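# Move the apple onto the cutting board and press down

## Task

Pick the apple up off the plate and put it down on the cutting board where the wood is bare, leaving a wide margin from the knife and from every edge of the board. Then push it firmly down against the board for several seconds with no break in the pressure. The attempt fails at once if the board or knife gets shifted, or if the press is strong enough to crush the apple. It also fails if anything is still in motion at the end, if something only stays put because the robot holds it, or if anything the robot is touching at the end would drop by more than about a fingernail's thickness once released. Knocking anything off the table is also a failure.

## Robot and tools

Robot: two arms, left_arm and right_arm, facing each other across a table. Each carries an identical five-finger right hand (not mirrored), so every hand number and axis means the same on both. The bases sit on opposite sides; left_arm's base is on the +y side. The names do not match left or right in any picture.

Scene frame: origin on the table top midway between the two bases, table surface at z = 0, +z up. Printed positions are in metres, orientations as quaternions wxyz, velocities in m/s and rad/s. Printed positions can be slightly off, more so at long reach.

Hand point: a spot 0.05 m in front of the palm, where the index pad meets the thumb tip in a pinch. Its own axes: +z runs along the straightened fingers (they extend 0.06 to 0.07 m past the point), +y points out of the palm, +x runs across the palm toward the little finger, away from the thumb. A wrist bracket on the little-finger side sticks out 0.03 m beyond the point along +y and 0.11 m across the palm, and it can collide with things. With the thumb swung fully in front of the palm, the hand can wrap an object 0.035 to 0.08 m wide, which then sits across the palm on the wrist side of the point. Swing the thumb in before reaching the object.

A row is one flat list of 28 numbers, each in [-1, 1], always covering both arms: left_arm dx, dy, dz, rx, ry, rz, then left_gripper little, ring, middle, index, thumb_bend, thumb_turn, force_limit, speed, then the same 14 for right_arm and right_gripper. The six arm numbers are an offset, not a pose: a target measured from the hand point's pose in the most recent result showing it (or, before any such result and for later calls within one reply, from where the robot is when the action begins), expressed in the hand point's own axes. 1.0 equals 0.6 m of travel or 180 degrees; rx, ry, rz form a single rotation vector. Each row in a list is measured from that same base pose, not from the previous row. All-zero offsets drive the arm back to that base pose; they do not mean stay still.

Hand numbers are absolute targets, not offsets. Fingers little, ring, middle, index and thumb_bend: +1 straight/open, -1 fully curled. thumb_turn: +1 beside the palm, -1 across in front of it. A pinch is roughly index -0.22, thumb_bend -0.75, thumb_turn -0.57. force_limit maps -1..+1 to about 0..10 N at the fingertip (0..15 N for the two thumb motors); it only stops closing. speed maps -1..+1 from nearly zero to full (full travel in 0.6 s). Close at speed -0.9 or lower for a gentle grip, since fast fingers overshoot the limit. There is no no-change value: to keep a hand as is, resend the eight numbers last carried out for it, or before any, its hand_measured six values plus hand_force_limit and hand_speed. A motor only starts when its target changes by 0.01 or more; it then locks on arrival or when load reaches force_limit.

Tools:
execute_actions {"actions": [...], "pictures": bool}. An empty list just reports state. One action {"rows": [[28 numbers], ...], "steps": n} runs up to 15 control steps of 1/30 s (default 15); the last row repeats if rows run out. A wait {"steps": n} (up to 300) sends nothing and counts from the last result, including reply time. Per step the commanded pose is clipped to within 100 mm and 16 degrees of the measured one; after a large command check the result and send the remainder.
move {"target": [28 numbers], "speed": m/s 0.002 to 0.5 (default 0.25; turning up to twice that in rad/s), "stop_force": N 9 to 40}. target uses the same offset layout as a row. Each hand point travels straight toward its target, taking 0.5 to 10 s; paths ignore obstacles and the other arm. With stop_force, an arm's path ends when its wrist sensor reads that much extra push against the motion for two steps; it then backs up two steps and holds. Use it only very slowly, not with rotation, and omit it when moving away from something the hand presses on. The result adds a move: line with each arm's ending (done, off_target, moving, held, contact, fault) and limits (paced = pose clipped; held = steps blocked).
wait {"seconds": 0 to 10}: lets time pass, sends nothing.
zoom_image {"camera": cam_low | cam_left_wrist | cam_right_wrist, "region": [x0, y0, x1, y1]} in pixels of that 896x504 image, at most 504 by 504.
show_instructions {}: shows the reference pages.
finished_scene {"scene": n}: ends and grades the scene, irreversible.

Results: a state line per arm with pose and velocities; Wrist force and Wrist torque in each end effector's own axes (offset up to about 4 N, noise up to 2.4 N, saturating near 50 N; when pressing a surface the force points back into the arm); per hand hand_measured, hand_stopped_by (moving, target, force, stalled, fault), hand_load_n (positive when pushed open; loads near 0 mean a lost grip), hand_force_limit, hand_speed; a Hand target line; HELD marks steps where a row was not sent; pose unreachable means the clearance check changed a command; MOTOR HOT warns from 70 °C.

Avoid: arms are stiff, so aiming even a little past a firm contact can cause a fault stop; a fast touch hits harder. A joint torque over its limit (139 N m for the first three joints, 26 N m for the wrists) or 150 N of outside force stops the arm for 10 s. Never let the arms strike or press on each other with any part. Do not shove the board or knife, crush the apple, drop things or knock anything off the table. Release before finishing so nothing depends on the robot, and make sure nothing is still moving. Loose objects may occasionally be nudged by outside pushes.

Each tool is called after ">>>" as name(argument=value, ...), one argument or row to a line, values as JSON.

Reference images:

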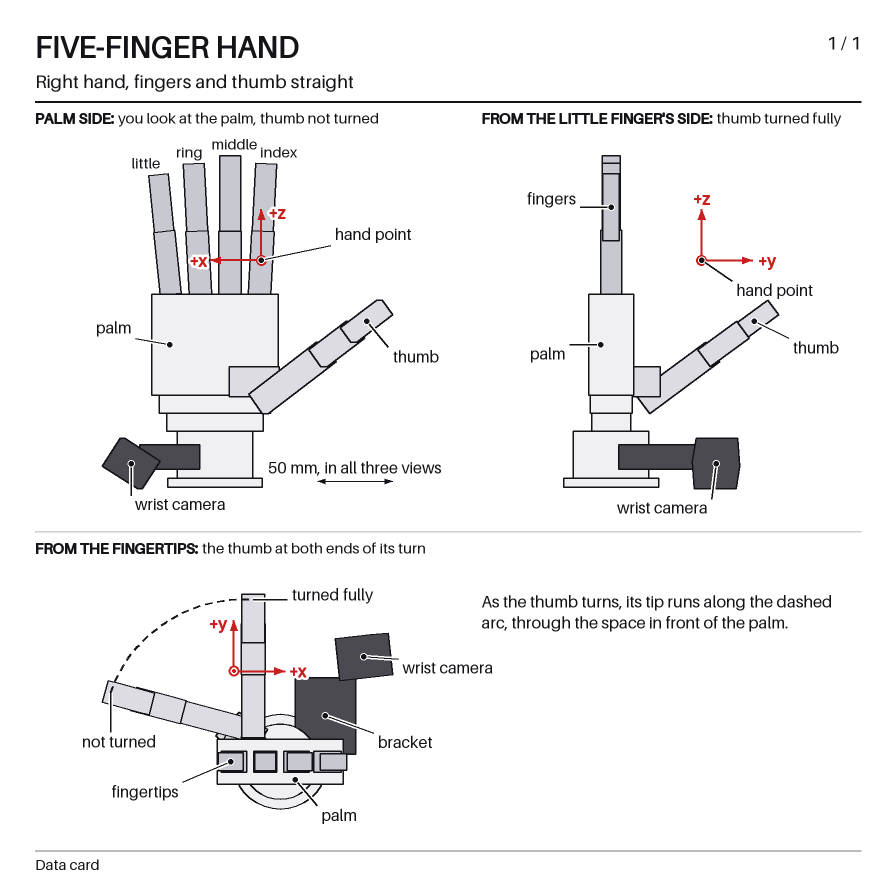

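## Session

>>> execute_actions(
  actions=[],
)

Scene clock: 0.00 s of 4800.00 s.
left_arm: end_effector_position=(+0.2367, +0.4398, +0.4840) hand_measured=(+1.000, +1.000, +1.000, +1.000, +1.000, +1.000) hand_load_n=(+0.0, +0.0, +0.0, +0.0, +0.0, +0.0) hand_stopped_by=(target, target, target, target, target, target) hand_force_limit=0.00 hand_speed=-0.80 end_effector_quat_wxyz=(-0.003, +0.354, +0.935, +0.011) end_effector_velocity=(+0.000, -0.000, -0.000) end_effector_angular_velocity=(+0.001, +0.000, +0.000) | right_arm: end_effector_position=(+0.0990, -0.2713, +0.4736) hand_measured=(+1.000, +1.000, +1.000, +1.000, +1.000, +1.000) hand_load_n=(+0.0, +0.0, +0.0, +0.0, +0.0, +0.0) hand_stopped_by=(target, target, target, target, target, target) hand_force_limit=0.00 hand_speed=-0.80 end_effector_quat_wxyz=(+0.013, -0.416, +0.909, +0.002) end_effector_velocity=(-0.000, +0.000, +0.000) end_effector_angular_velocity=(+0.002, -0.001, +0.001)
Joint positions: left_arm=[ 0.531 -1.698  1.312  1.975  1.558 -1.881] | right_arm=[-1.182 -1.748  1.369  1.924  1.57  -1.906]
Joint velocities: left_arm=[ 0.     0.001  0.    -0.    -0.    -0.   ] | right_arm=[ 0.001 -0.    -0.001 -0.001 -0.001  0.   ]
Wrist force (N, on the end effector, along its own x y z axes, offset not removed): no reading
Wrist torque (N m, same axes, about the end effector's origin, offset not removed): no reading
Hand target (left_arm): +0.237, +0.440, +0.484; -0.003, +0.354, +0.935, +0.011
Hand target (right_arm): +0.099, -0.271, +0.474; +0.013, -0.416, +0.909, +0.002

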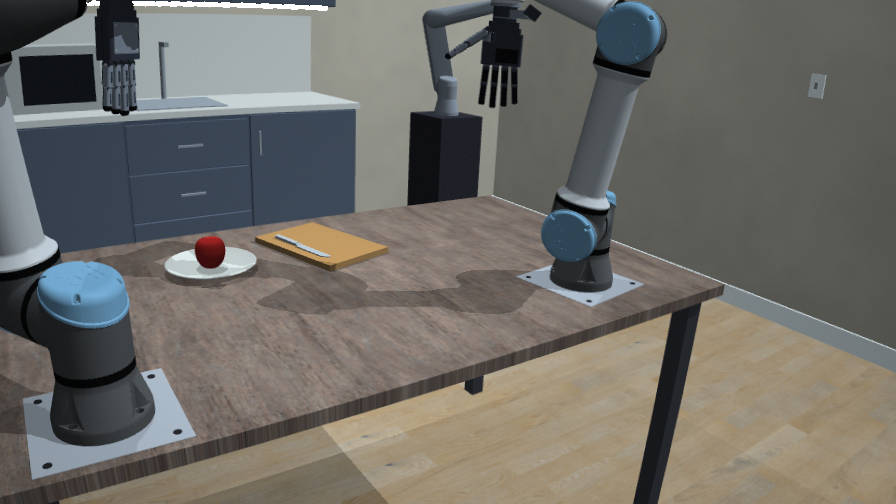

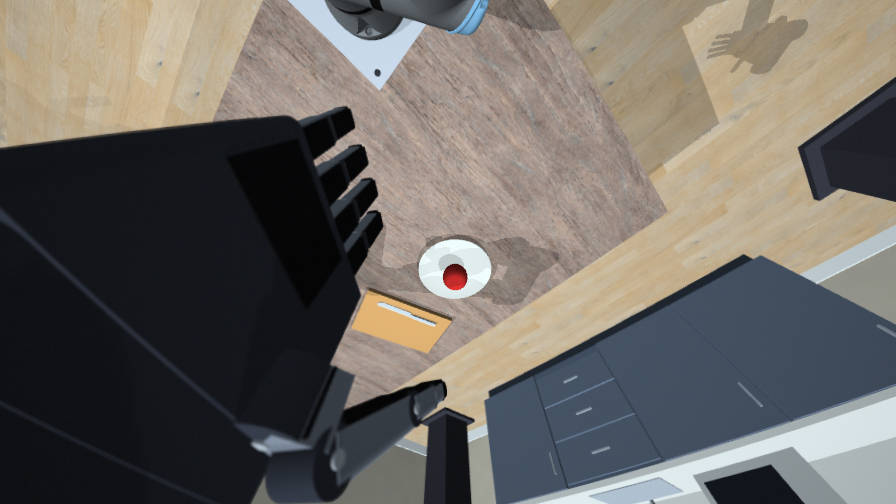

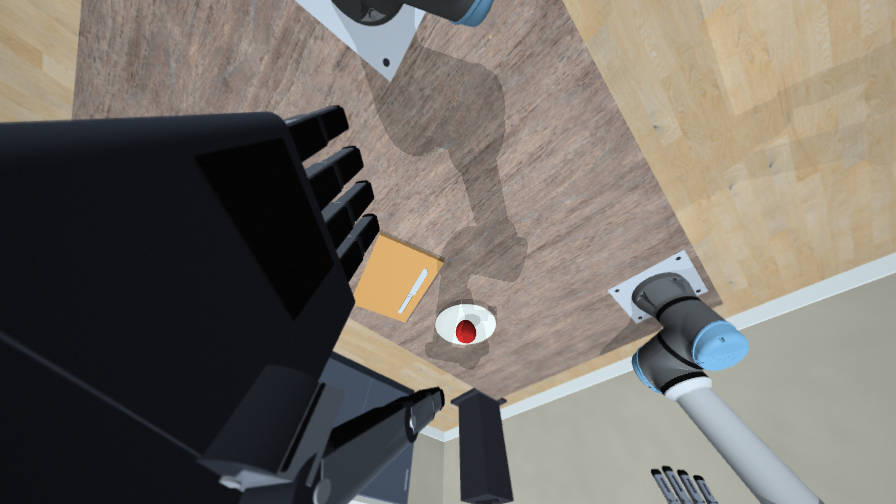

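>>> move(
  target=[-0.3,0,0.3,0,0,0,1,1,1,1,1,-1,0,0.5,0,0,0,0,0,0,1,1,1,1,1,1,0,-0.8],
)

Scene clock: 24.27 s of 4800.00 s.
left_arm: end_effector_position=(+0.3716, +0.3250, +0.3013) hand_measured=(+1.000, +1.000, +1.000, +1.000, +1.000, -1.000) hand_load_n=(+0.0, +0.0, +0.0, +0.0, +0.0, +0.0) hand_stopped_by=(target, target, target, target, target, target) hand_force_limit=0.00 hand_speed=0.50 end_effector_quat_wxyz=(-0.003, +0.354, +0.935, +0.011) end_effector_velocity=(+0.001, -0.000, -0.001) end_effector_angular_velocity=(+0.000, +0.001, +0.001) | right_arm: end_effector_position=(+0.0990, -0.2713, +0.4736) hand_measured=(+1.000, +1.000, +1.000, +1.000, +1.000, +1.000) hand_load_n=(+0.0, +0.0, +0.0, +0.0, +0.0, +0.0) hand_stopped_by=(target, target, target, target, target, target) hand_force_limit=0.00 hand_speed=-0.80 end_effector_quat_wxyz=(+0.013, -0.416, +0.909, +0.002) end_effector_velocity=(-0.000, +0.000, +0.000) end_effector_angular_velocity=(+0.000, +0.000, -0.001)
Joint positions: left_arm=[ 0.677 -1.31   1.371  1.526  1.555 -1.734] | right_arm=[-1.182 -1.748  1.369  1.924  1.57  -1.906]
Joint velocities: left_arm=[ 0.001  0.003 -0.001 -0.001  0.001  0.   ] | right_arm=[ 0.    -0.     0.     0.    -0.     0.001]
Wrist force (N, on the end effector, along its own x y z axes, offset not removed): left_arm=[-2.3 0.7 -1.3] | right_arm=[-2.5 -0.5 -2.6]
Wrist torque (N m, same axes, about the end effector's origin, offset not removed): left_arm=[0.33 0.35 0.02] | right_arm=[0.09 0.36 -0.24]
Hand target (left_arm): +0.372, +0.325, +0.301; -0.003, +0.354, +0.935, +0.011
Hand target (right_arm): +0.099, -0.271, +0.474; +0.013, -0.416, +0.909, +0.002
Off the commanded pose (left_arm): 0.000 m, 0 deg.
Off the commanded pose (right_arm): 0.000 m, 0 deg.
After step 100, 19.37 s passed at rest.
move: done

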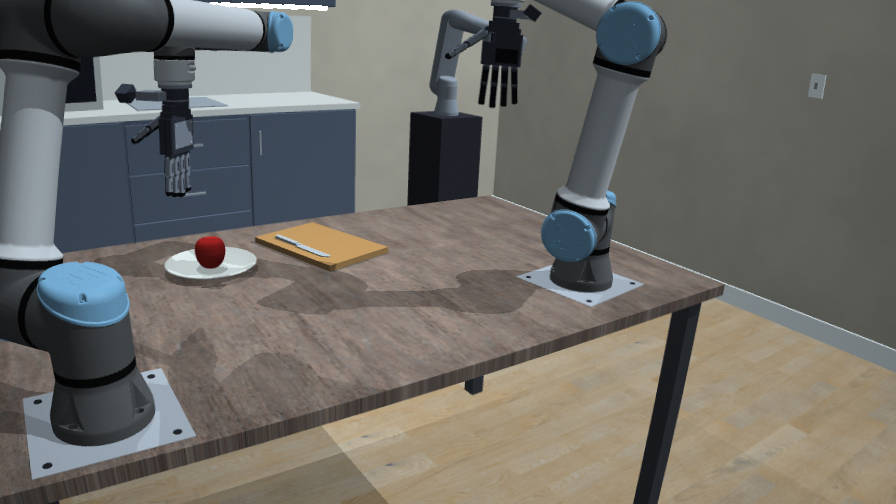

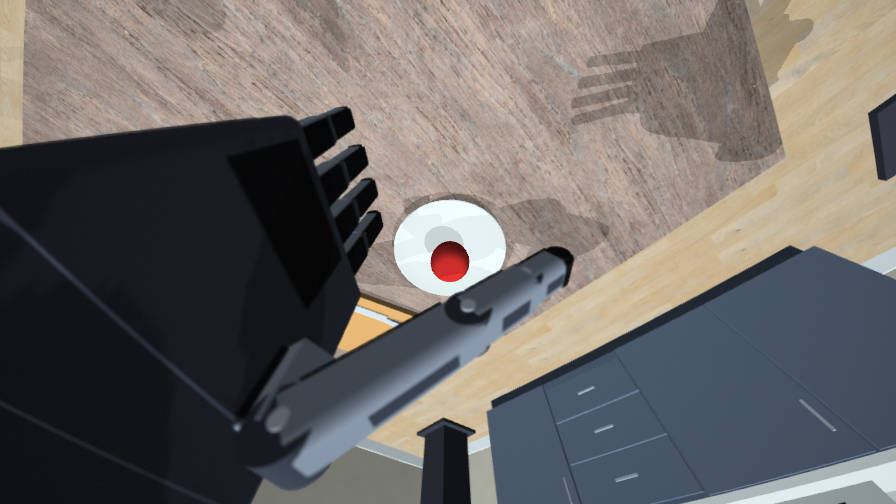

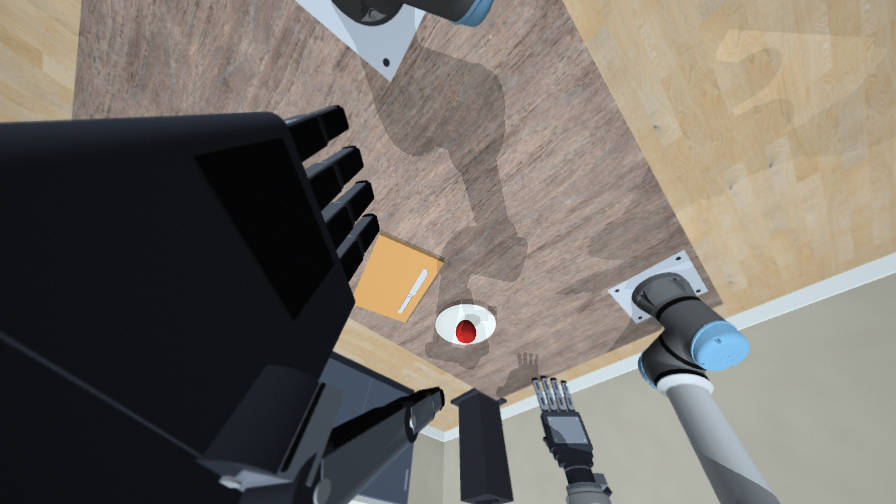

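>>> move(
  target=[-0.31,-0.025,0.23,0.25,0,0,1,1,1,1,1,-1,0,0.5,0,0,0,0,0,0,1,1,1,1,1,1,0,-0.8],
)

Scene clock: 38.67 s of 4800.00 s.
left_arm: end_effector_position=(+0.5010, +0.1944, +0.1598) hand_measured=(+1.000, +1.000, +1.000, +1.000, +1.000, -1.000) hand_load_n=(+0.0, +0.0, +0.0, +0.0, +0.0, +0.0) hand_stopped_by=(target, target, target, target, target, target) hand_force_limit=0.00 hand_speed=0.50 end_effector_quat_wxyz=(-0.138, +0.326, +0.868, -0.347) end_effector_velocity=(+0.001, -0.000, -0.002) end_effector_angular_velocity=(+0.000, +0.008, -0.003) | right_arm: end_effector_position=(+0.0990, -0.2713, +0.4736) hand_measured=(+1.000, +1.000, +1.000, +1.000, +1.000, +1.000) hand_load_n=(+0.0, +0.0, +0.0, +0.0, +0.0, +0.0) hand_stopped_by=(target, target, target, target, target, target) hand_force_limit=0.00 hand_speed=-0.80 end_effector_quat_wxyz=(+0.013, -0.416, +0.909, +0.002) end_effector_velocity=(-0.000, +0.000, +0.000) end_effector_angular_velocity=(+0.001, -0.001, +0.002)
Joint positions: left_arm=[ 1.027 -0.624  0.745  1.638  2.318 -1.316] | right_arm=[-1.182 -1.748  1.369  1.924  1.57  -1.906]
Joint velocities: left_arm=[ 0.002  0.012 -0.014  0.014  0.003  0.007] | right_arm=[ 0.002 -0.    -0.001 -0.    -0.     0.   ]
Wrist force (N, on the end effector, along its own x y z axes, offset not removed): left_arm=[-2.7 -0.6 -2.2] | right_arm=[-3.1 2.6 0.8]
Wrist torque (N m, same axes, about the end effector's origin, offset not removed): left_arm=[0.14 0.30 -0.01] | right_arm=[0.41 0.24 -0.28]
Hand target (left_arm): +0.501, +0.194, +0.160; -0.138, +0.326, +0.868, -0.347
Hand target (right_arm): +0.099, -0.271, +0.474; +0.013, -0.416, +0.909, +0.002
Off the commanded pose (left_arm): 0.001 m, 0 deg.
Off the commanded pose (right_arm): 0.000 m, 0 deg.
After step 100, 8.97 s passed at rest.
move: done

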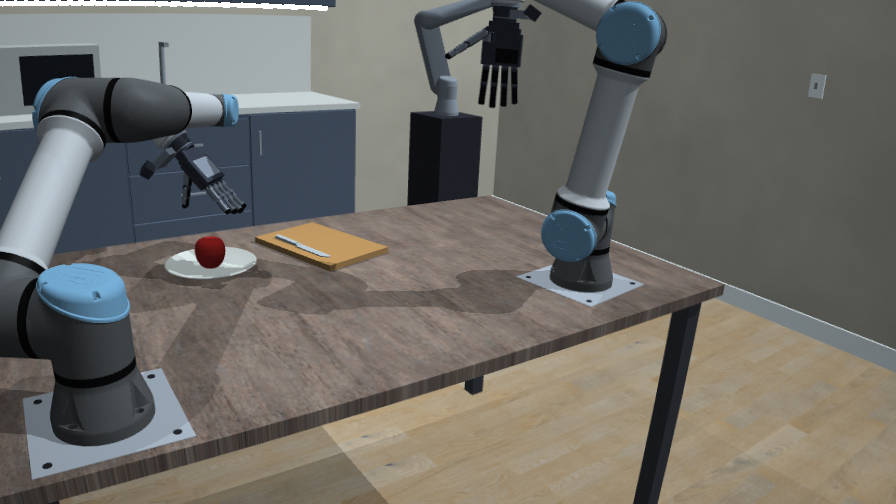

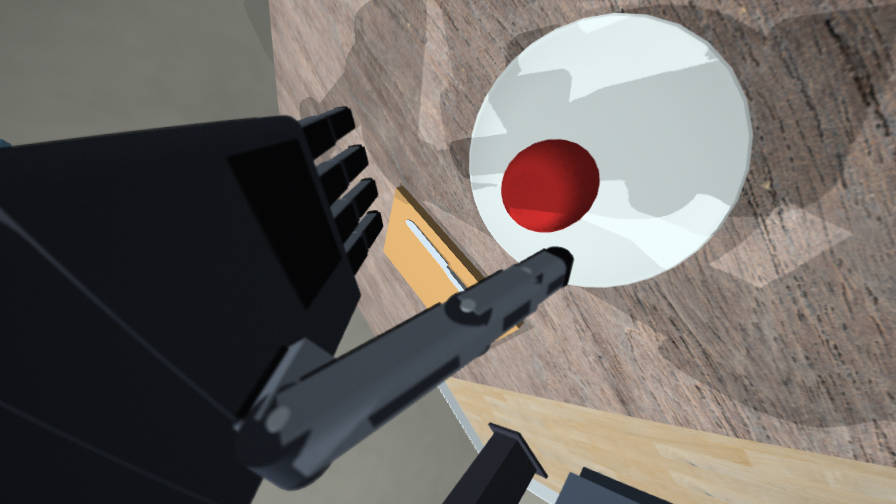

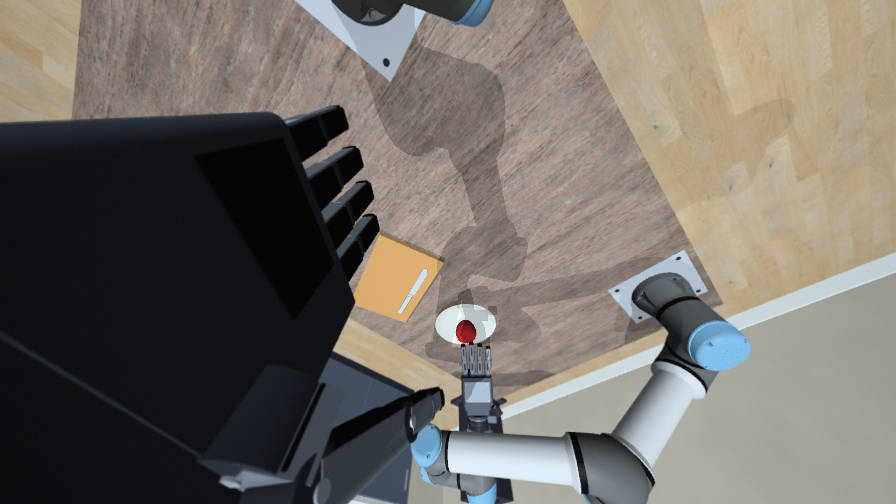

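>>> move(
  target=[0.022,0.15,0.122,0,0,0,1,1,1,1,1,-1,0,0.5,0,0,0,0,0,0,1,1,1,1,1,1,0,-0.8],
  speed=0.08,
)

Scene clock: 47.87 s of 4800.00 s.
left_arm: end_effector_position=(+0.4990, +0.2147, +0.0449) hand_measured=(+1.000, +1.000, +1.000, +1.000, +1.000, -1.000) hand_load_n=(+0.0, +0.0, +0.0, +0.0, +0.0, +0.0) hand_stopped_by=(target, target, target, target, target, target) hand_force_limit=0.00 hand_speed=0.50 end_effector_quat_wxyz=(-0.138, +0.326, +0.868, -0.347) end_effector_velocity=(-0.000, -0.000, -0.001) end_effector_angular_velocity=(-0.002, +0.000, +0.000) | right_arm: end_effector_position=(+0.0990, -0.2713, +0.4736) hand_measured=(+1.000, +1.000, +1.000, +1.000, +1.000, +1.000) hand_load_n=(+0.0, +0.0, +0.0, +0.0, +0.0, +0.0) hand_stopped_by=(target, target, target, target, target, target) hand_force_limit=0.00 hand_speed=-0.80 end_effector_quat_wxyz=(+0.013, -0.416, +0.909, +0.002) end_effector_velocity=(+0.000, +0.000, +0.000) end_effector_angular_velocity=(+0.000, -0.002, +0.001)
Joint positions: left_arm=[ 1.054 -0.561  0.932  1.411  2.312 -1.281] | right_arm=[-1.182 -1.748  1.369  1.924  1.57  -1.906]
Joint velocities: left_arm=[ 0.     0.001  0.001 -0.002  0.002  0.   ] | right_arm=[ 0.001 -0.    -0.001 -0.001  0.001 -0.   ]
Wrist force (N, on the end effector, along its own x y z axes, offset not removed): left_arm=[-0.6 3.8 -2.3] | right_arm=[-1.9 -0.4 -1.1]
Wrist torque (N m, same axes, about the end effector's origin, offset not removed): left_arm=[0.79 0.10 0.06] | right_arm=[-0.03 0.17 -0.25]
Hand target (left_arm): +0.499, +0.215, +0.045; -0.138, +0.326, +0.868, -0.347
Hand target (right_arm): +0.099, -0.271, +0.474; +0.013, -0.416, +0.909, +0.002
Off the commanded pose (left_arm): 0.000 m, 0 deg.
Off the commanded pose (right_arm): 0.000 m, 0 deg.
After step 100, 4.00 s passed at rest.
move: done

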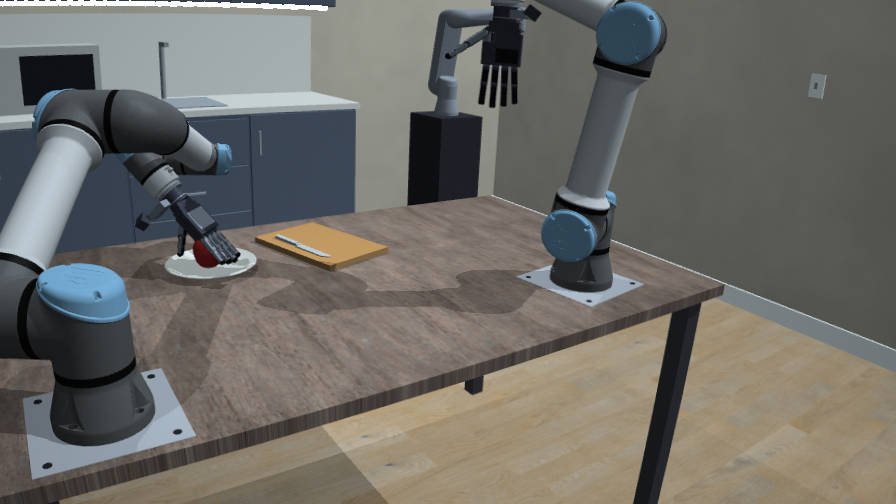

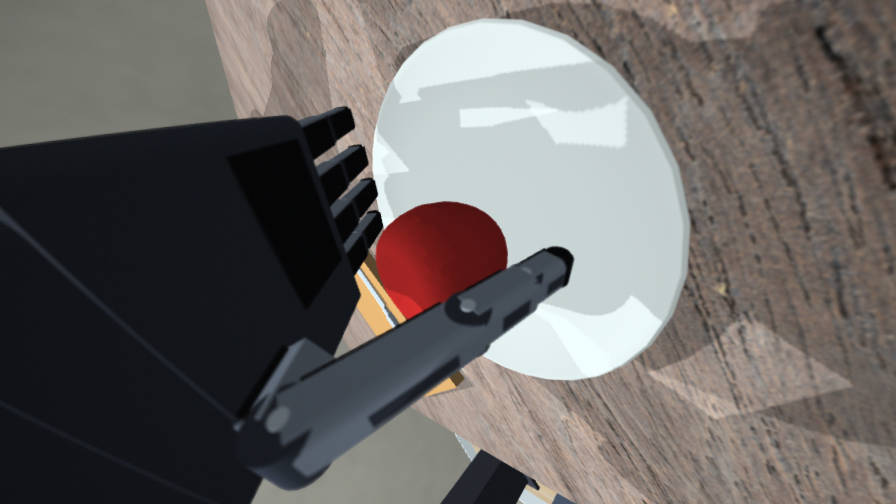

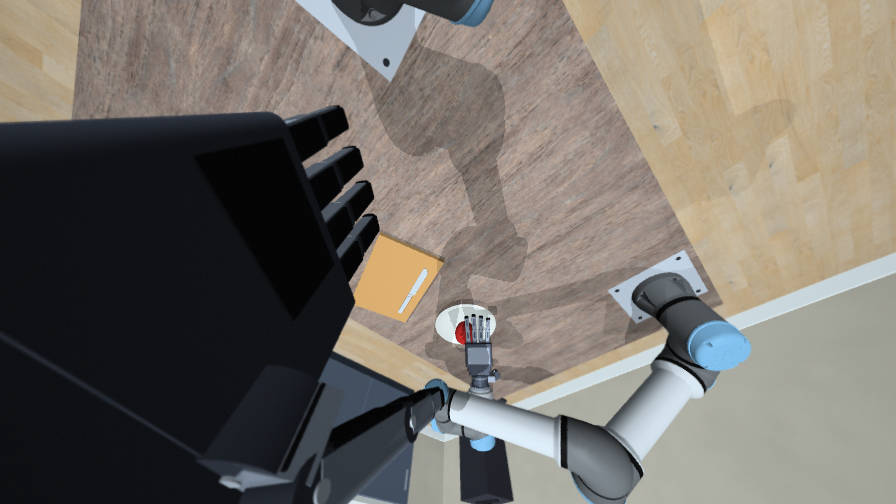

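>>> move(
  target=[-0.042,-0.025,0.012,0,0,0,1,1,1,1,1,-1,0,0.5,0,0,0,0,0,0,1,1,1,1,1,1,0,-0.8],
  speed=0.04,
)

Scene clock: 54.30 s of 4800.00 s.
left_arm: end_effector_position=(+0.5075, +0.1863, +0.0497) hand_measured=(+1.000, +1.000, +1.000, +1.000, +1.000, -1.000) hand_load_n=(+0.0, +0.0, +0.0, +0.0, +0.0, +0.0) hand_stopped_by=(target, target, target, target, target, target) hand_force_limit=0.00 hand_speed=0.50 end_effector_quat_wxyz=(-0.138, +0.326, +0.868, -0.347) end_effector_velocity=(+0.000, -0.001, -0.000) end_effector_angular_velocity=(+0.002, +0.002, +0.001) | right_arm: end_effector_position=(+0.0990, -0.2713, +0.4736) hand_measured=(+1.000, +1.000, +1.000, +1.000, +1.000, +1.000) hand_load_n=(+0.0, +0.0, +0.0, +0.0, +0.0, +0.0) hand_stopped_by=(target, target, target, target, target, target) hand_force_limit=0.00 hand_speed=-0.80 end_effector_quat_wxyz=(+0.013, -0.416, +0.909, +0.002) end_effector_velocity=(+0.000, +0.000, +0.001) end_effector_angular_velocity=(+0.001, -0.001, -0.000)
Joint positions: left_arm=[ 1.022 -0.517  0.825  1.446  2.319 -1.324] | right_arm=[-1.182 -1.748  1.369  1.924  1.57  -1.906]
Joint velocities: left_arm=[-0.001  0.004 -0.007  0.004 -0.001 -0.003] | right_arm=[ 0.     0.    -0.002  0.    -0.     0.   ]
Wrist force (N, on the end effector, along its own x y z axes, offset not removed): left_arm=[1.6 2.0 -1.4] | right_arm=[-1.7 0.7 0.3]
Wrist torque (N m, same axes, about the end effector's origin, offset not removed): left_arm=[0.37 -0.27 0.14] | right_arm=[0.19 0.13 -0.16]
Hand target (left_arm): +0.508, +0.186, +0.050; -0.138, +0.326, +0.868, -0.347
Hand target (right_arm): +0.099, -0.271, +0.474; +0.013, -0.416, +0.909, +0.002
Off the commanded pose (left_arm): 0.000 m, 0 deg.
Off the commanded pose (right_arm): 0.000 m, 0 deg.
After step 100, 2.00 s passed at rest.
move: done

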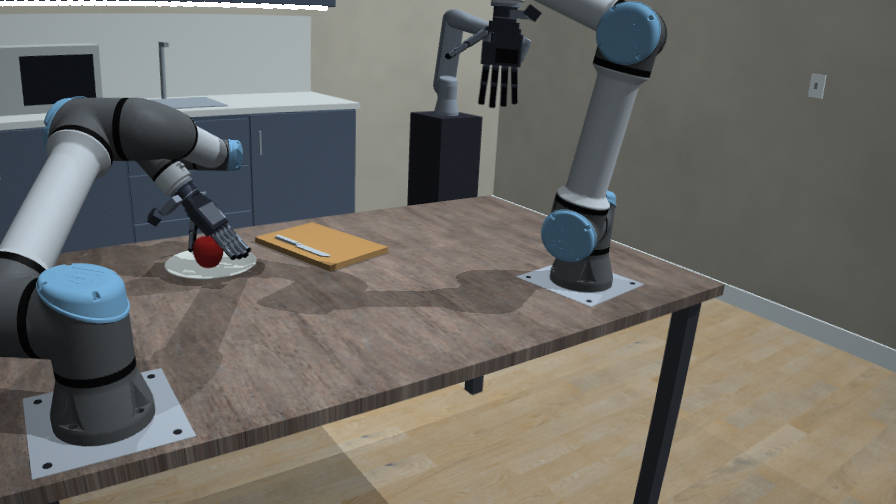

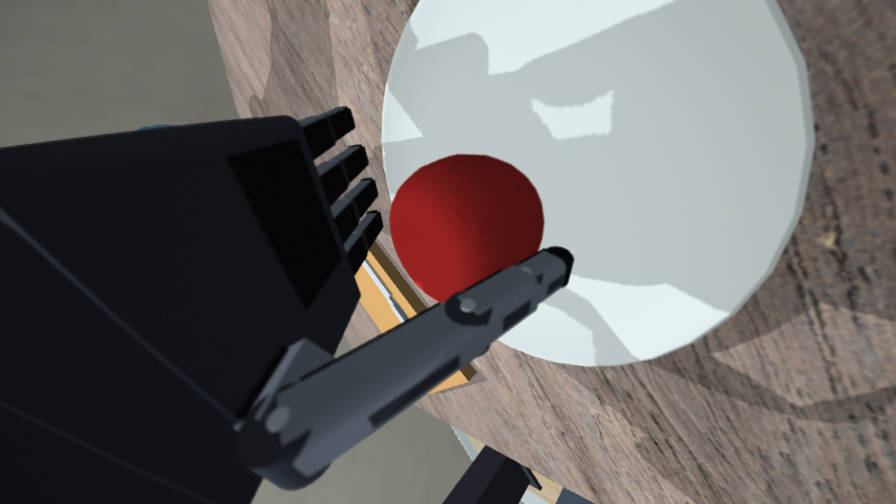

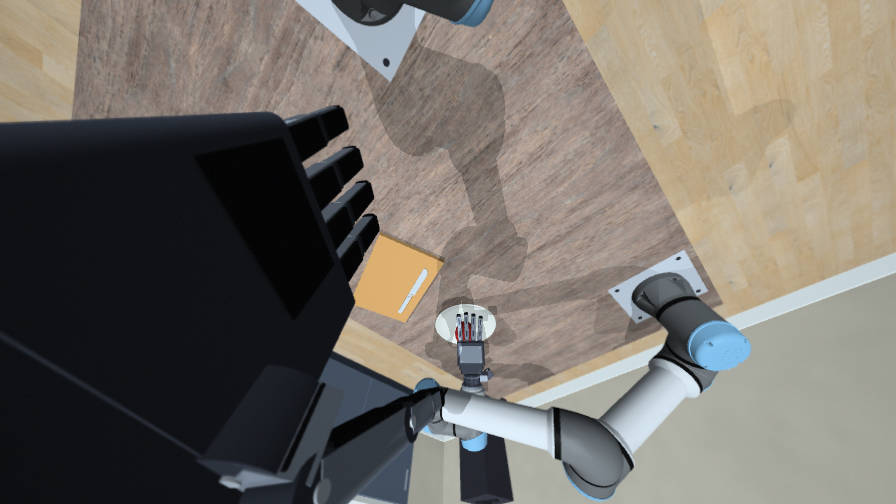

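Lower a little and close.

>>> move(
  target=[0,0.018,0.012,0,0,0,1,1,1,1,1,-1,0,0.5,0,0,0,0,0,0,1,1,1,1,1,1,0,-0.8],
  speed=0.03,
)

>>> move(
  target=[0,0,0,0,0,0,-0.6,-0.6,-0.6,-0.6,-0.4,-1,0.2,-0.6,0,0,0,0,0,0,1,1,1,1,1,1,0,-0.8],
)

Scene clock: 59.60 s of 4800.00 s.
left_arm: end_effector_position=(+0.5091, +0.1885, +0.0372) hand_measured=(+1.000, +1.000, +1.000, +1.000, +1.000, -1.000) hand_load_n=(+0.0, +0.0, +0.0, +0.0, +0.0, +0.0) hand_stopped_by=(target, target, target, target, target, target) hand_force_limit=0.00 hand_speed=0.50 end_effector_quat_wxyz=(-0.138, +0.326, +0.868, -0.347) end_effector_velocity=(+0.000, +0.000, -0.002) end_effector_angular_velocity=(+0.001, +0.001, +0.000) | right_arm: end_effector_position=(+0.0990, -0.2713, +0.4736) hand_measured=(+1.000, +1.000, +1.000, +1.000, +1.000, +1.000) hand_load_n=(+0.0, +0.0, +0.0, +0.0, +0.0, +0.0) hand_stopped_by=(target, target, target, target, target, target) hand_force_limit=0.00 hand_speed=-0.80 end_effector_quat_wxyz=(+0.013, -0.416, +0.909, +0.002) end_effector_velocity=(-0.000, -0.000, -0.000) end_effector_angular_velocity=(-0.000, +0.001, +0.001)
Joint positions: left_arm=[ 1.026 -0.502  0.829  1.431  2.318 -1.318] | right_arm=[-1.182 -1.748  1.369  1.924  1.57  -1.906]
Joint velocities: left_arm=[ 0.001  0.003  0.    -0.001  0.     0.001] | right_arm=[-0.    -0.     0.001 -0.    -0.    -0.001]
Wrist force (N, on the end effector, along its own x y z axes, offset not removed): left_arm=[-3.7 0.7 -0.3] | right_arm=[-2.9 -0.4 -0.9]
Wrist torque (N m, same axes, about the end effector's origin, offset not removed): left_arm=[0.11 0.45 -0.08] | right_arm=[-0.04 0.28 -0.28]
Hand target (left_arm): +0.509, +0.188, +0.037; -0.138, +0.326, +0.868, -0.347
Hand target (right_arm): +0.099, -0.271, +0.474; +0.013, -0.416, +0.909, +0.002
Off the commanded pose (left_arm): 0.000 m, 0 deg.
Off the commanded pose (right_arm): 0.000 m, 0 deg.
After step 100, 1.20 s passed at rest.
move: done

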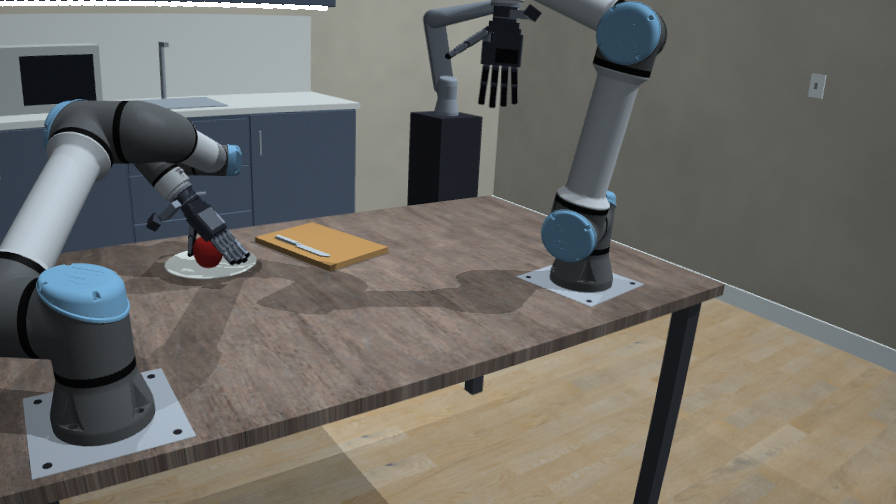

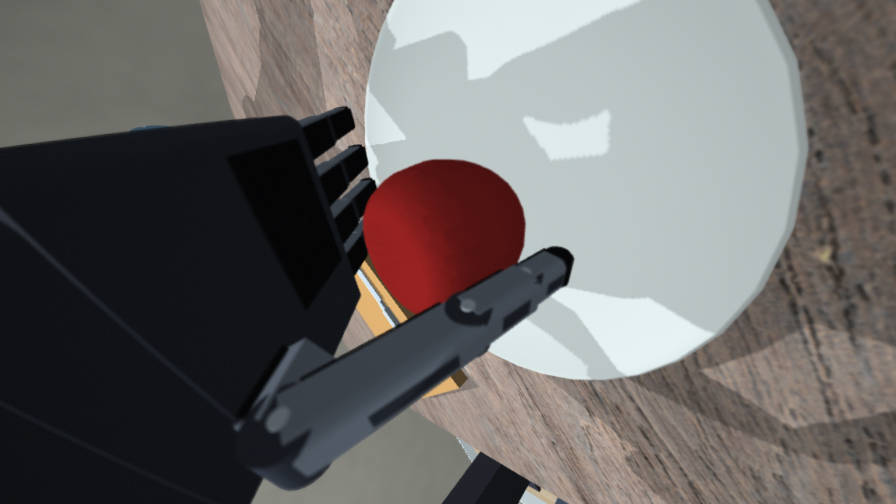

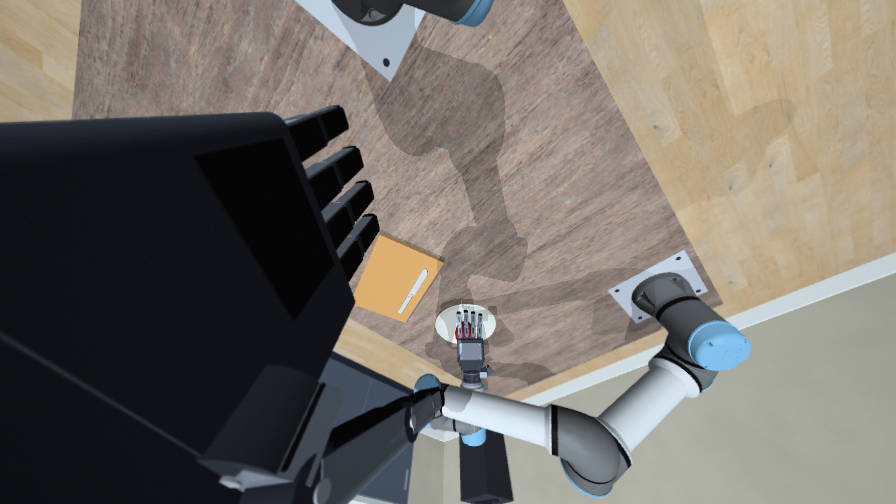

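Scene clock: 62.27 s of 4800.00 s.
left_arm: end_effector_position=(+0.5091, +0.1885, +0.0372) hand_measured=(-0.600, +0.138, +0.382, +0.228, +0.498, -1.000) hand_load_n=(+0.0, +7.5, +5.0, +6.0, +12.0, +3.0) hand_stopped_by=(target, force, force, force, force, target) hand_force_limit=0.20 hand_speed=-0.60 end_effector_quat_wxyz=(-0.138, +0.326, +0.868, -0.347) end_effector_velocity=(-0.000, +0.000, -0.001) end_effector_angular_velocity=(+0.001, +0.001, -0.000) | right_arm: end_effector_position=(+0.0990, -0.2713, +0.4736) hand_measured=(+1.000, +1.000, +1.000, +1.000, +1.000, +1.000) hand_load_n=(+0.0, +0.0, +0.0, +0.0, +0.0, +0.0) hand_stopped_by=(target, target, target, target, target, target) hand_force_limit=0.00 hand_speed=-0.80 end_effector_quat_wxyz=(+0.013, -0.416, +0.909, +0.002) end_effector_velocity=(+0.000, -0.000, +0.000) end_effector_angular_velocity=(-0.000, -0.001, -0.000)
Joint positions: left_arm=[ 1.026 -0.502  0.829  1.431  2.318 -1.318] | right_arm=[-1.182 -1.748  1.369  1.924  1.57  -1.906]
Joint velocities: left_arm=[-0.     0.     0.001 -0.    -0.001  0.   ] | right_arm=[ 0.     0.    -0.001 -0.     0.001  0.   ]
Wrist force (N, on the end effector, along its own x y z axes, offset not removed): left_arm=[1.8 -8.6 -1.3] | right_arm=[-2.7 2.8 -1.7]
Wrist torque (N m, same axes, about the end effector's origin, offset not removed): left_arm=[0.52 -0.27 0.02] | right_arm=[0.55 0.46 -0.19]
Hand target (left_arm): +0.509, +0.188, +0.037; -0.138, +0.326, +0.868, -0.347
Hand target (right_arm): +0.099, -0.271, +0.474; +0.013, -0.416, +0.909, +0.002
Off the commanded pose (left_arm): 0.000 m, 0 deg.
Off the commanded pose (right_arm): 0.000 m, 0 deg.
move: done

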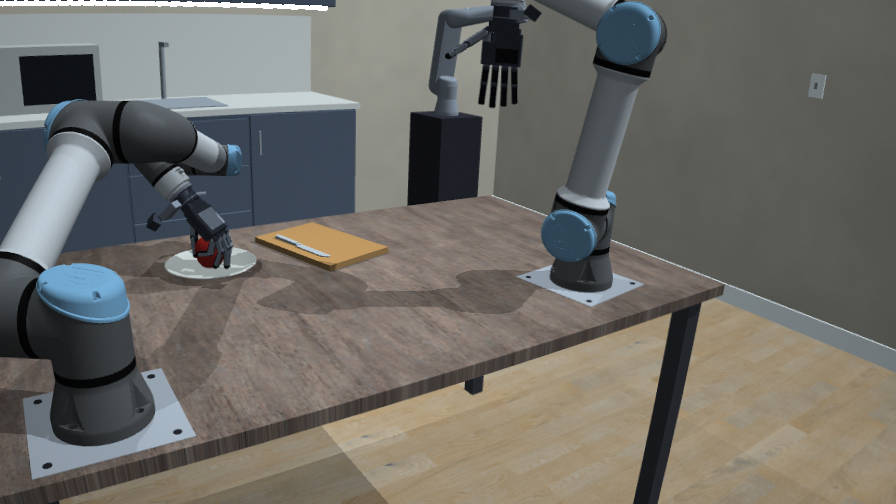

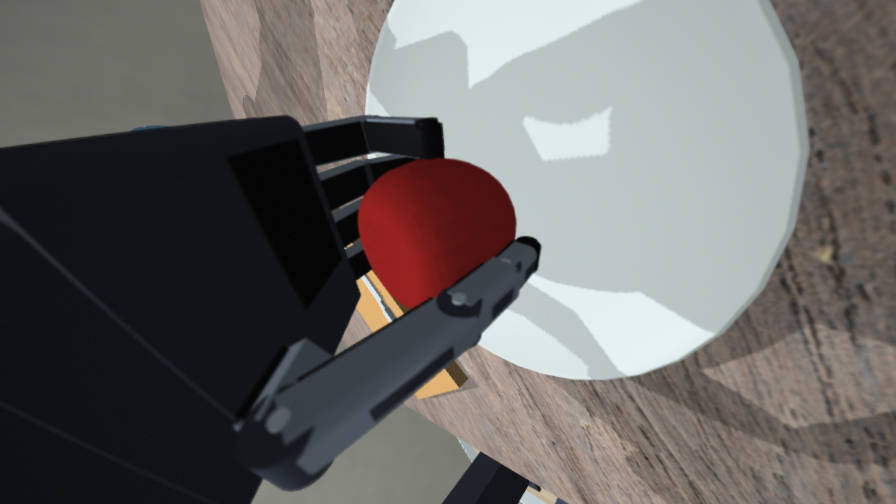

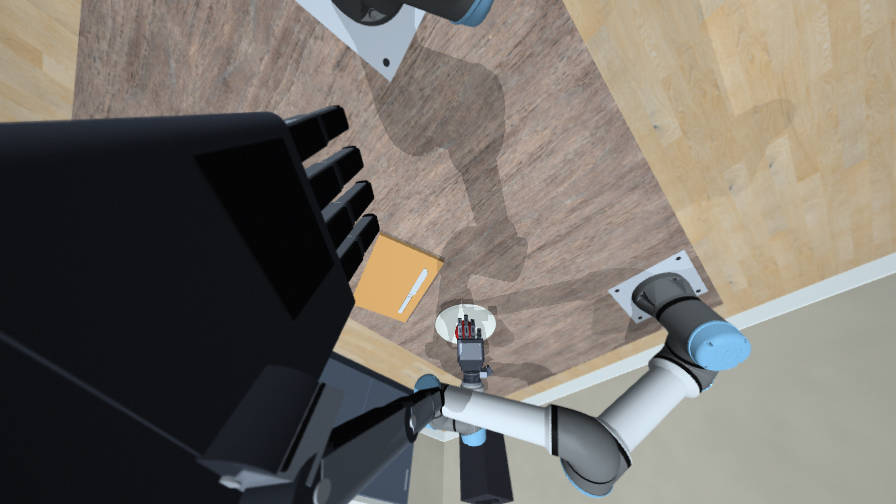

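>>> move(
  target=[0,-0.12,-0.12,0,0,0,-0.6,-0.6,-0.6,-0.6,-0.4,-1,0.2,-0.6,0,0,0,0,0,0,1,1,1,1,1,1,0,-0.8],
  speed=0.1,
)

>>> move(
  target=[-0.19,-0.14,0.14,0,-0.3,-0.3,-0.6,-0.6,-0.6,-0.6,-0.4,-1,0.2,-0.6,0,0,0,0,0,0,1,1,1,1,1,1,0,-0.8],
)

Scene clock: 77.57 s of 4800.00 s.
left_arm: end_effector_position=(+0.5090, +0.1861, +0.1389) hand_measured=(-0.600, +0.138, +0.382, +0.228, +0.498, -1.000) hand_load_n=(+0.0, +7.5, +0.0, +6.0, +12.0, +3.0) hand_stopped_by=(target, force, force, force, force, target) hand_force_limit=0.20 hand_speed=-0.60 end_effector_quat_wxyz=(-0.138, +0.326, +0.868, -0.347) end_effector_velocity=(-0.000, +0.000, +0.002) end_effector_angular_velocity=(+0.001, -0.000, -0.001) | right_arm: end_effector_position=(+0.0990, -0.2713, +0.4736) hand_measured=(+1.000, +1.000, +1.000, +1.000, +1.000, +1.000) hand_load_n=(+0.0, +0.0, +0.0, +0.0, +0.0, +0.0) hand_stopped_by=(target, target, target, target, target, target) hand_force_limit=0.00 hand_speed=-0.80 end_effector_quat_wxyz=(+0.013, -0.416, +0.909, +0.002) end_effector_velocity=(-0.000, +0.000, -0.000) end_effector_angular_velocity=(+0.000, +0.001, +0.000)
Joint positions: left_arm=[ 1.023 -0.578  0.71   1.623  2.319 -1.323] | right_arm=[-1.182 -1.748  1.369  1.924  1.57  -1.906]
Joint velocities: left_arm=[-0.    -0.    -0.003  0.005 -0.001  0.001] | right_arm=[ 0.    -0.     0.001  0.    -0.     0.   ]
Wrist force (N, on the end effector, along its own x y z axes, offset not removed): left_arm=[0.1 2.5 -1.9] | right_arm=[-3.8 -0.9 0.0]
Wrist torque (N m, same axes, about the end effector's origin, offset not removed): left_arm=[0.43 -0.11 0.08] | right_arm=[-0.21 0.49 -0.39]
Hand target (left_arm): +0.509, +0.186, +0.139; -0.138, +0.326, +0.868, -0.347
Hand target (right_arm): +0.099, -0.271, +0.474; +0.013, -0.416, +0.909, +0.002
Off the commanded pose (left_arm): 0.000 m, 0 deg.
Off the commanded pose (right_arm): 0.000 m, 0 deg.
After step 100, 10.53 s passed at rest.
move: done

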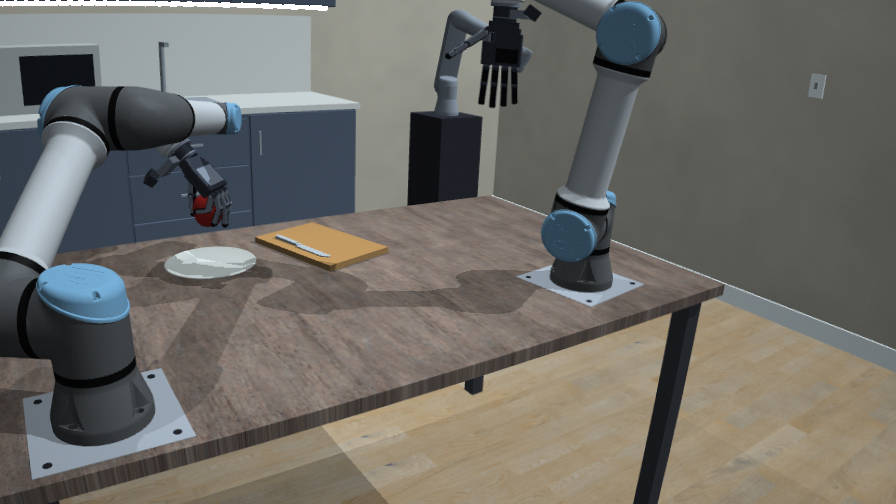

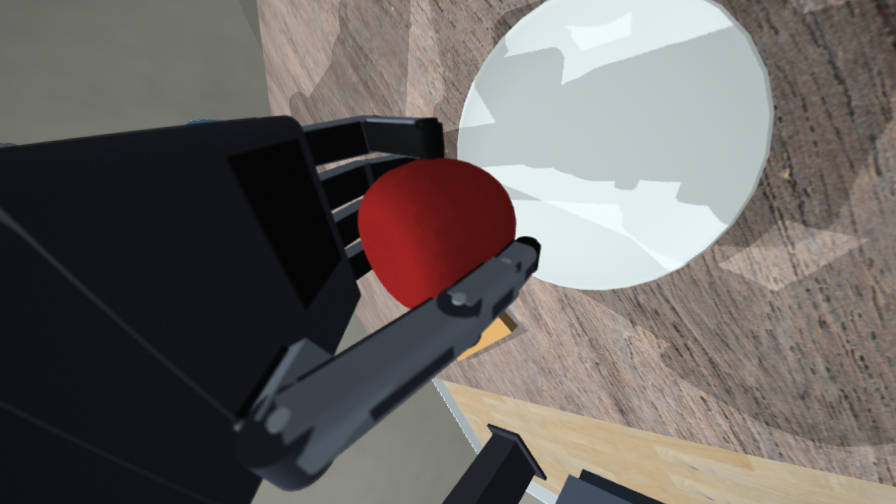

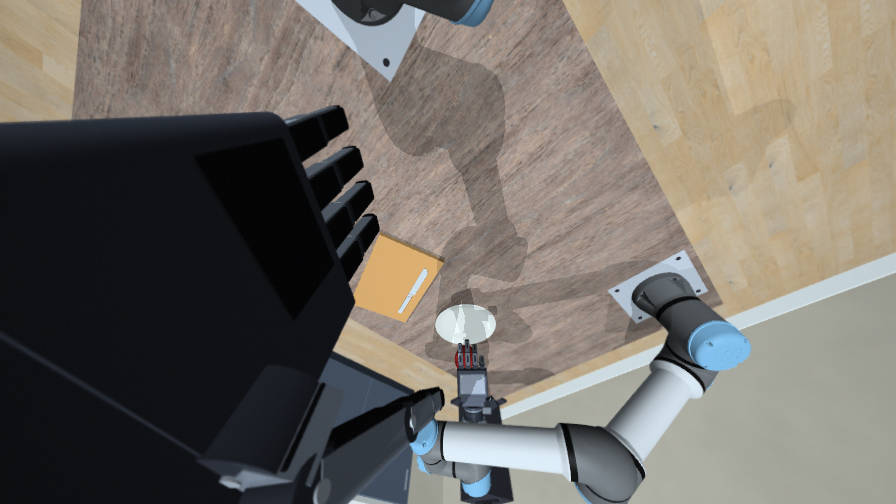

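Scene clock: 80.70 s of 4800.00 s.
left_arm: end_effector_position=(+0.5162, +0.0215, +0.1355) hand_measured=(-0.600, +0.138, +0.382, +0.228, +0.498, -1.000) hand_load_n=(+0.0, +7.5, +0.0, +6.0, +12.0, +3.0) hand_stopped_by=(target, force, force, force, force, target) hand_force_limit=0.20 hand_speed=-0.60 end_effector_quat_wxyz=(-0.120, +0.275, -0.885, +0.355) end_effector_velocity=(-0.000, -0.001, -0.001) end_effector_angular_velocity=(+0.003, +0.001, +0.006) | right_arm: end_effector_position=(+0.0990, -0.2713, +0.4736) hand_measured=(+1.000, +1.000, +1.000, +1.000, +1.000, +1.000) hand_load_n=(+0.0, +0.0, +0.0, +0.0, +0.0, +0.0) hand_stopped_by=(target, target, target, target, target, target) hand_force_limit=0.00 hand_speed=-0.80 end_effector_quat_wxyz=(+0.013, -0.416, +0.909, +0.002) end_effector_velocity=(+0.000, +0.000, -0.000) end_effector_angular_velocity=(+0.000, +0.001, +0.000)
Joint positions: left_arm=[ 0.619 -0.827  0.953  0.677  1.569 -3.12 ] | right_arm=[-1.182 -1.748  1.369  1.924  1.57  -1.906]
Joint velocities: left_arm=[-0.003  0.004 -0.005  0.004 -0.007 -0.006] | right_arm=[ 0.     0.     0.001 -0.    -0.    -0.   ]
Wrist force (N, on the end effector, along its own x y z axes, offset not removed): left_arm=[-1.1 1.4 0.1] | right_arm=[-0.4 0.8 -0.4]
Wrist torque (N m, same axes, about the end effector's origin, offset not removed): left_arm=[0.16 0.00 0.09] | right_arm=[0.09 -0.04 -0.03]
Hand target (left_arm): +0.516, +0.021, +0.136; +0.120, -0.276, +0.885, -0.355
Hand target (right_arm): +0.099, -0.271, +0.474; +0.013, -0.416, +0.909, +0.002
Off the commanded pose (left_arm): 0.001 m, 0 deg.
Off the commanded pose (right_arm): 0.000 m, 0 deg.
move: done

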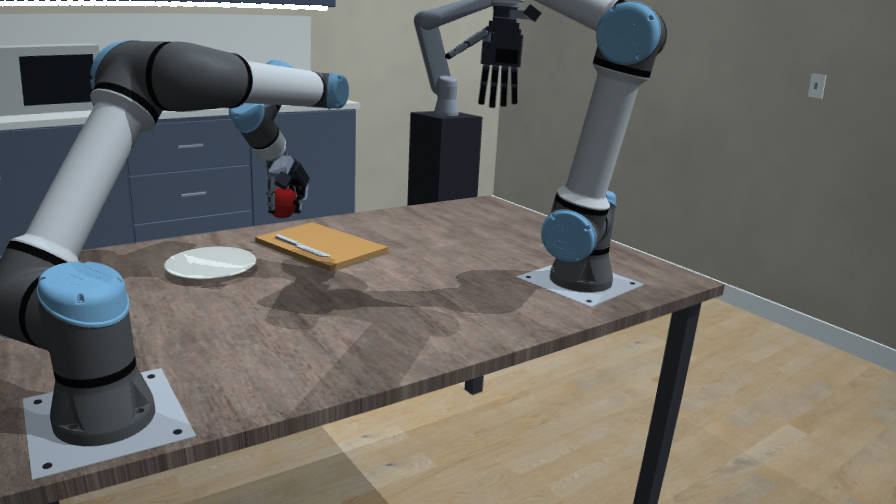

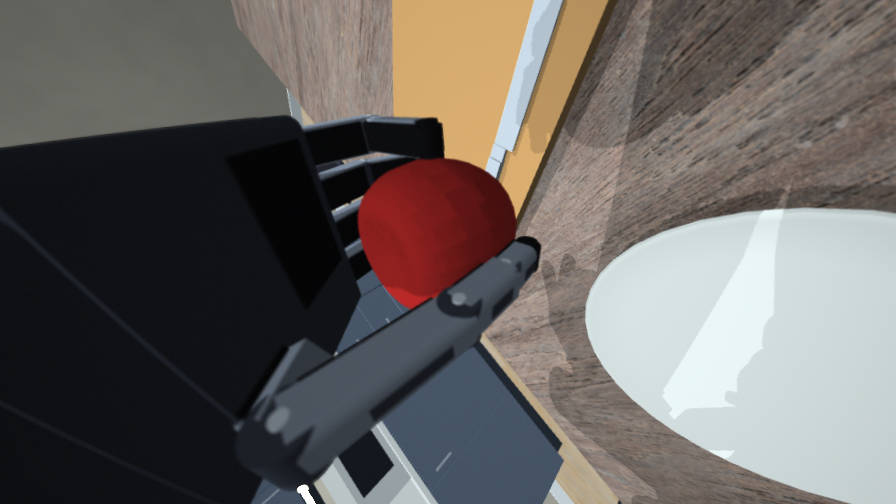

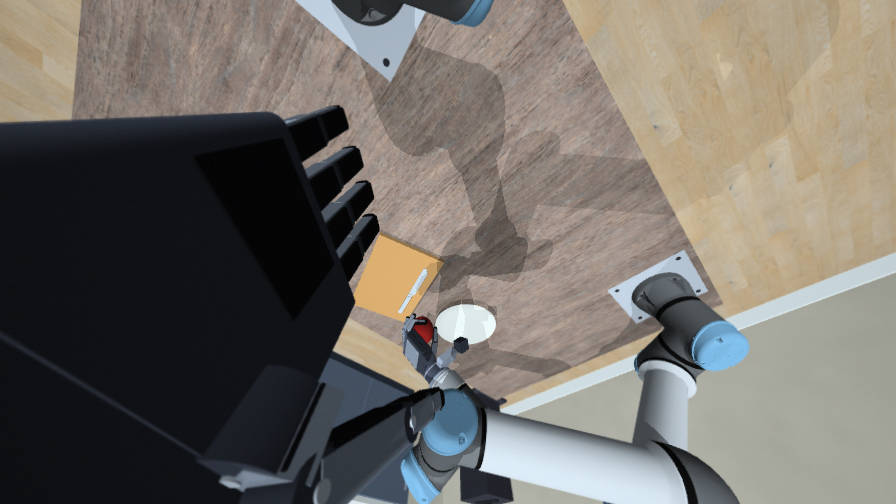

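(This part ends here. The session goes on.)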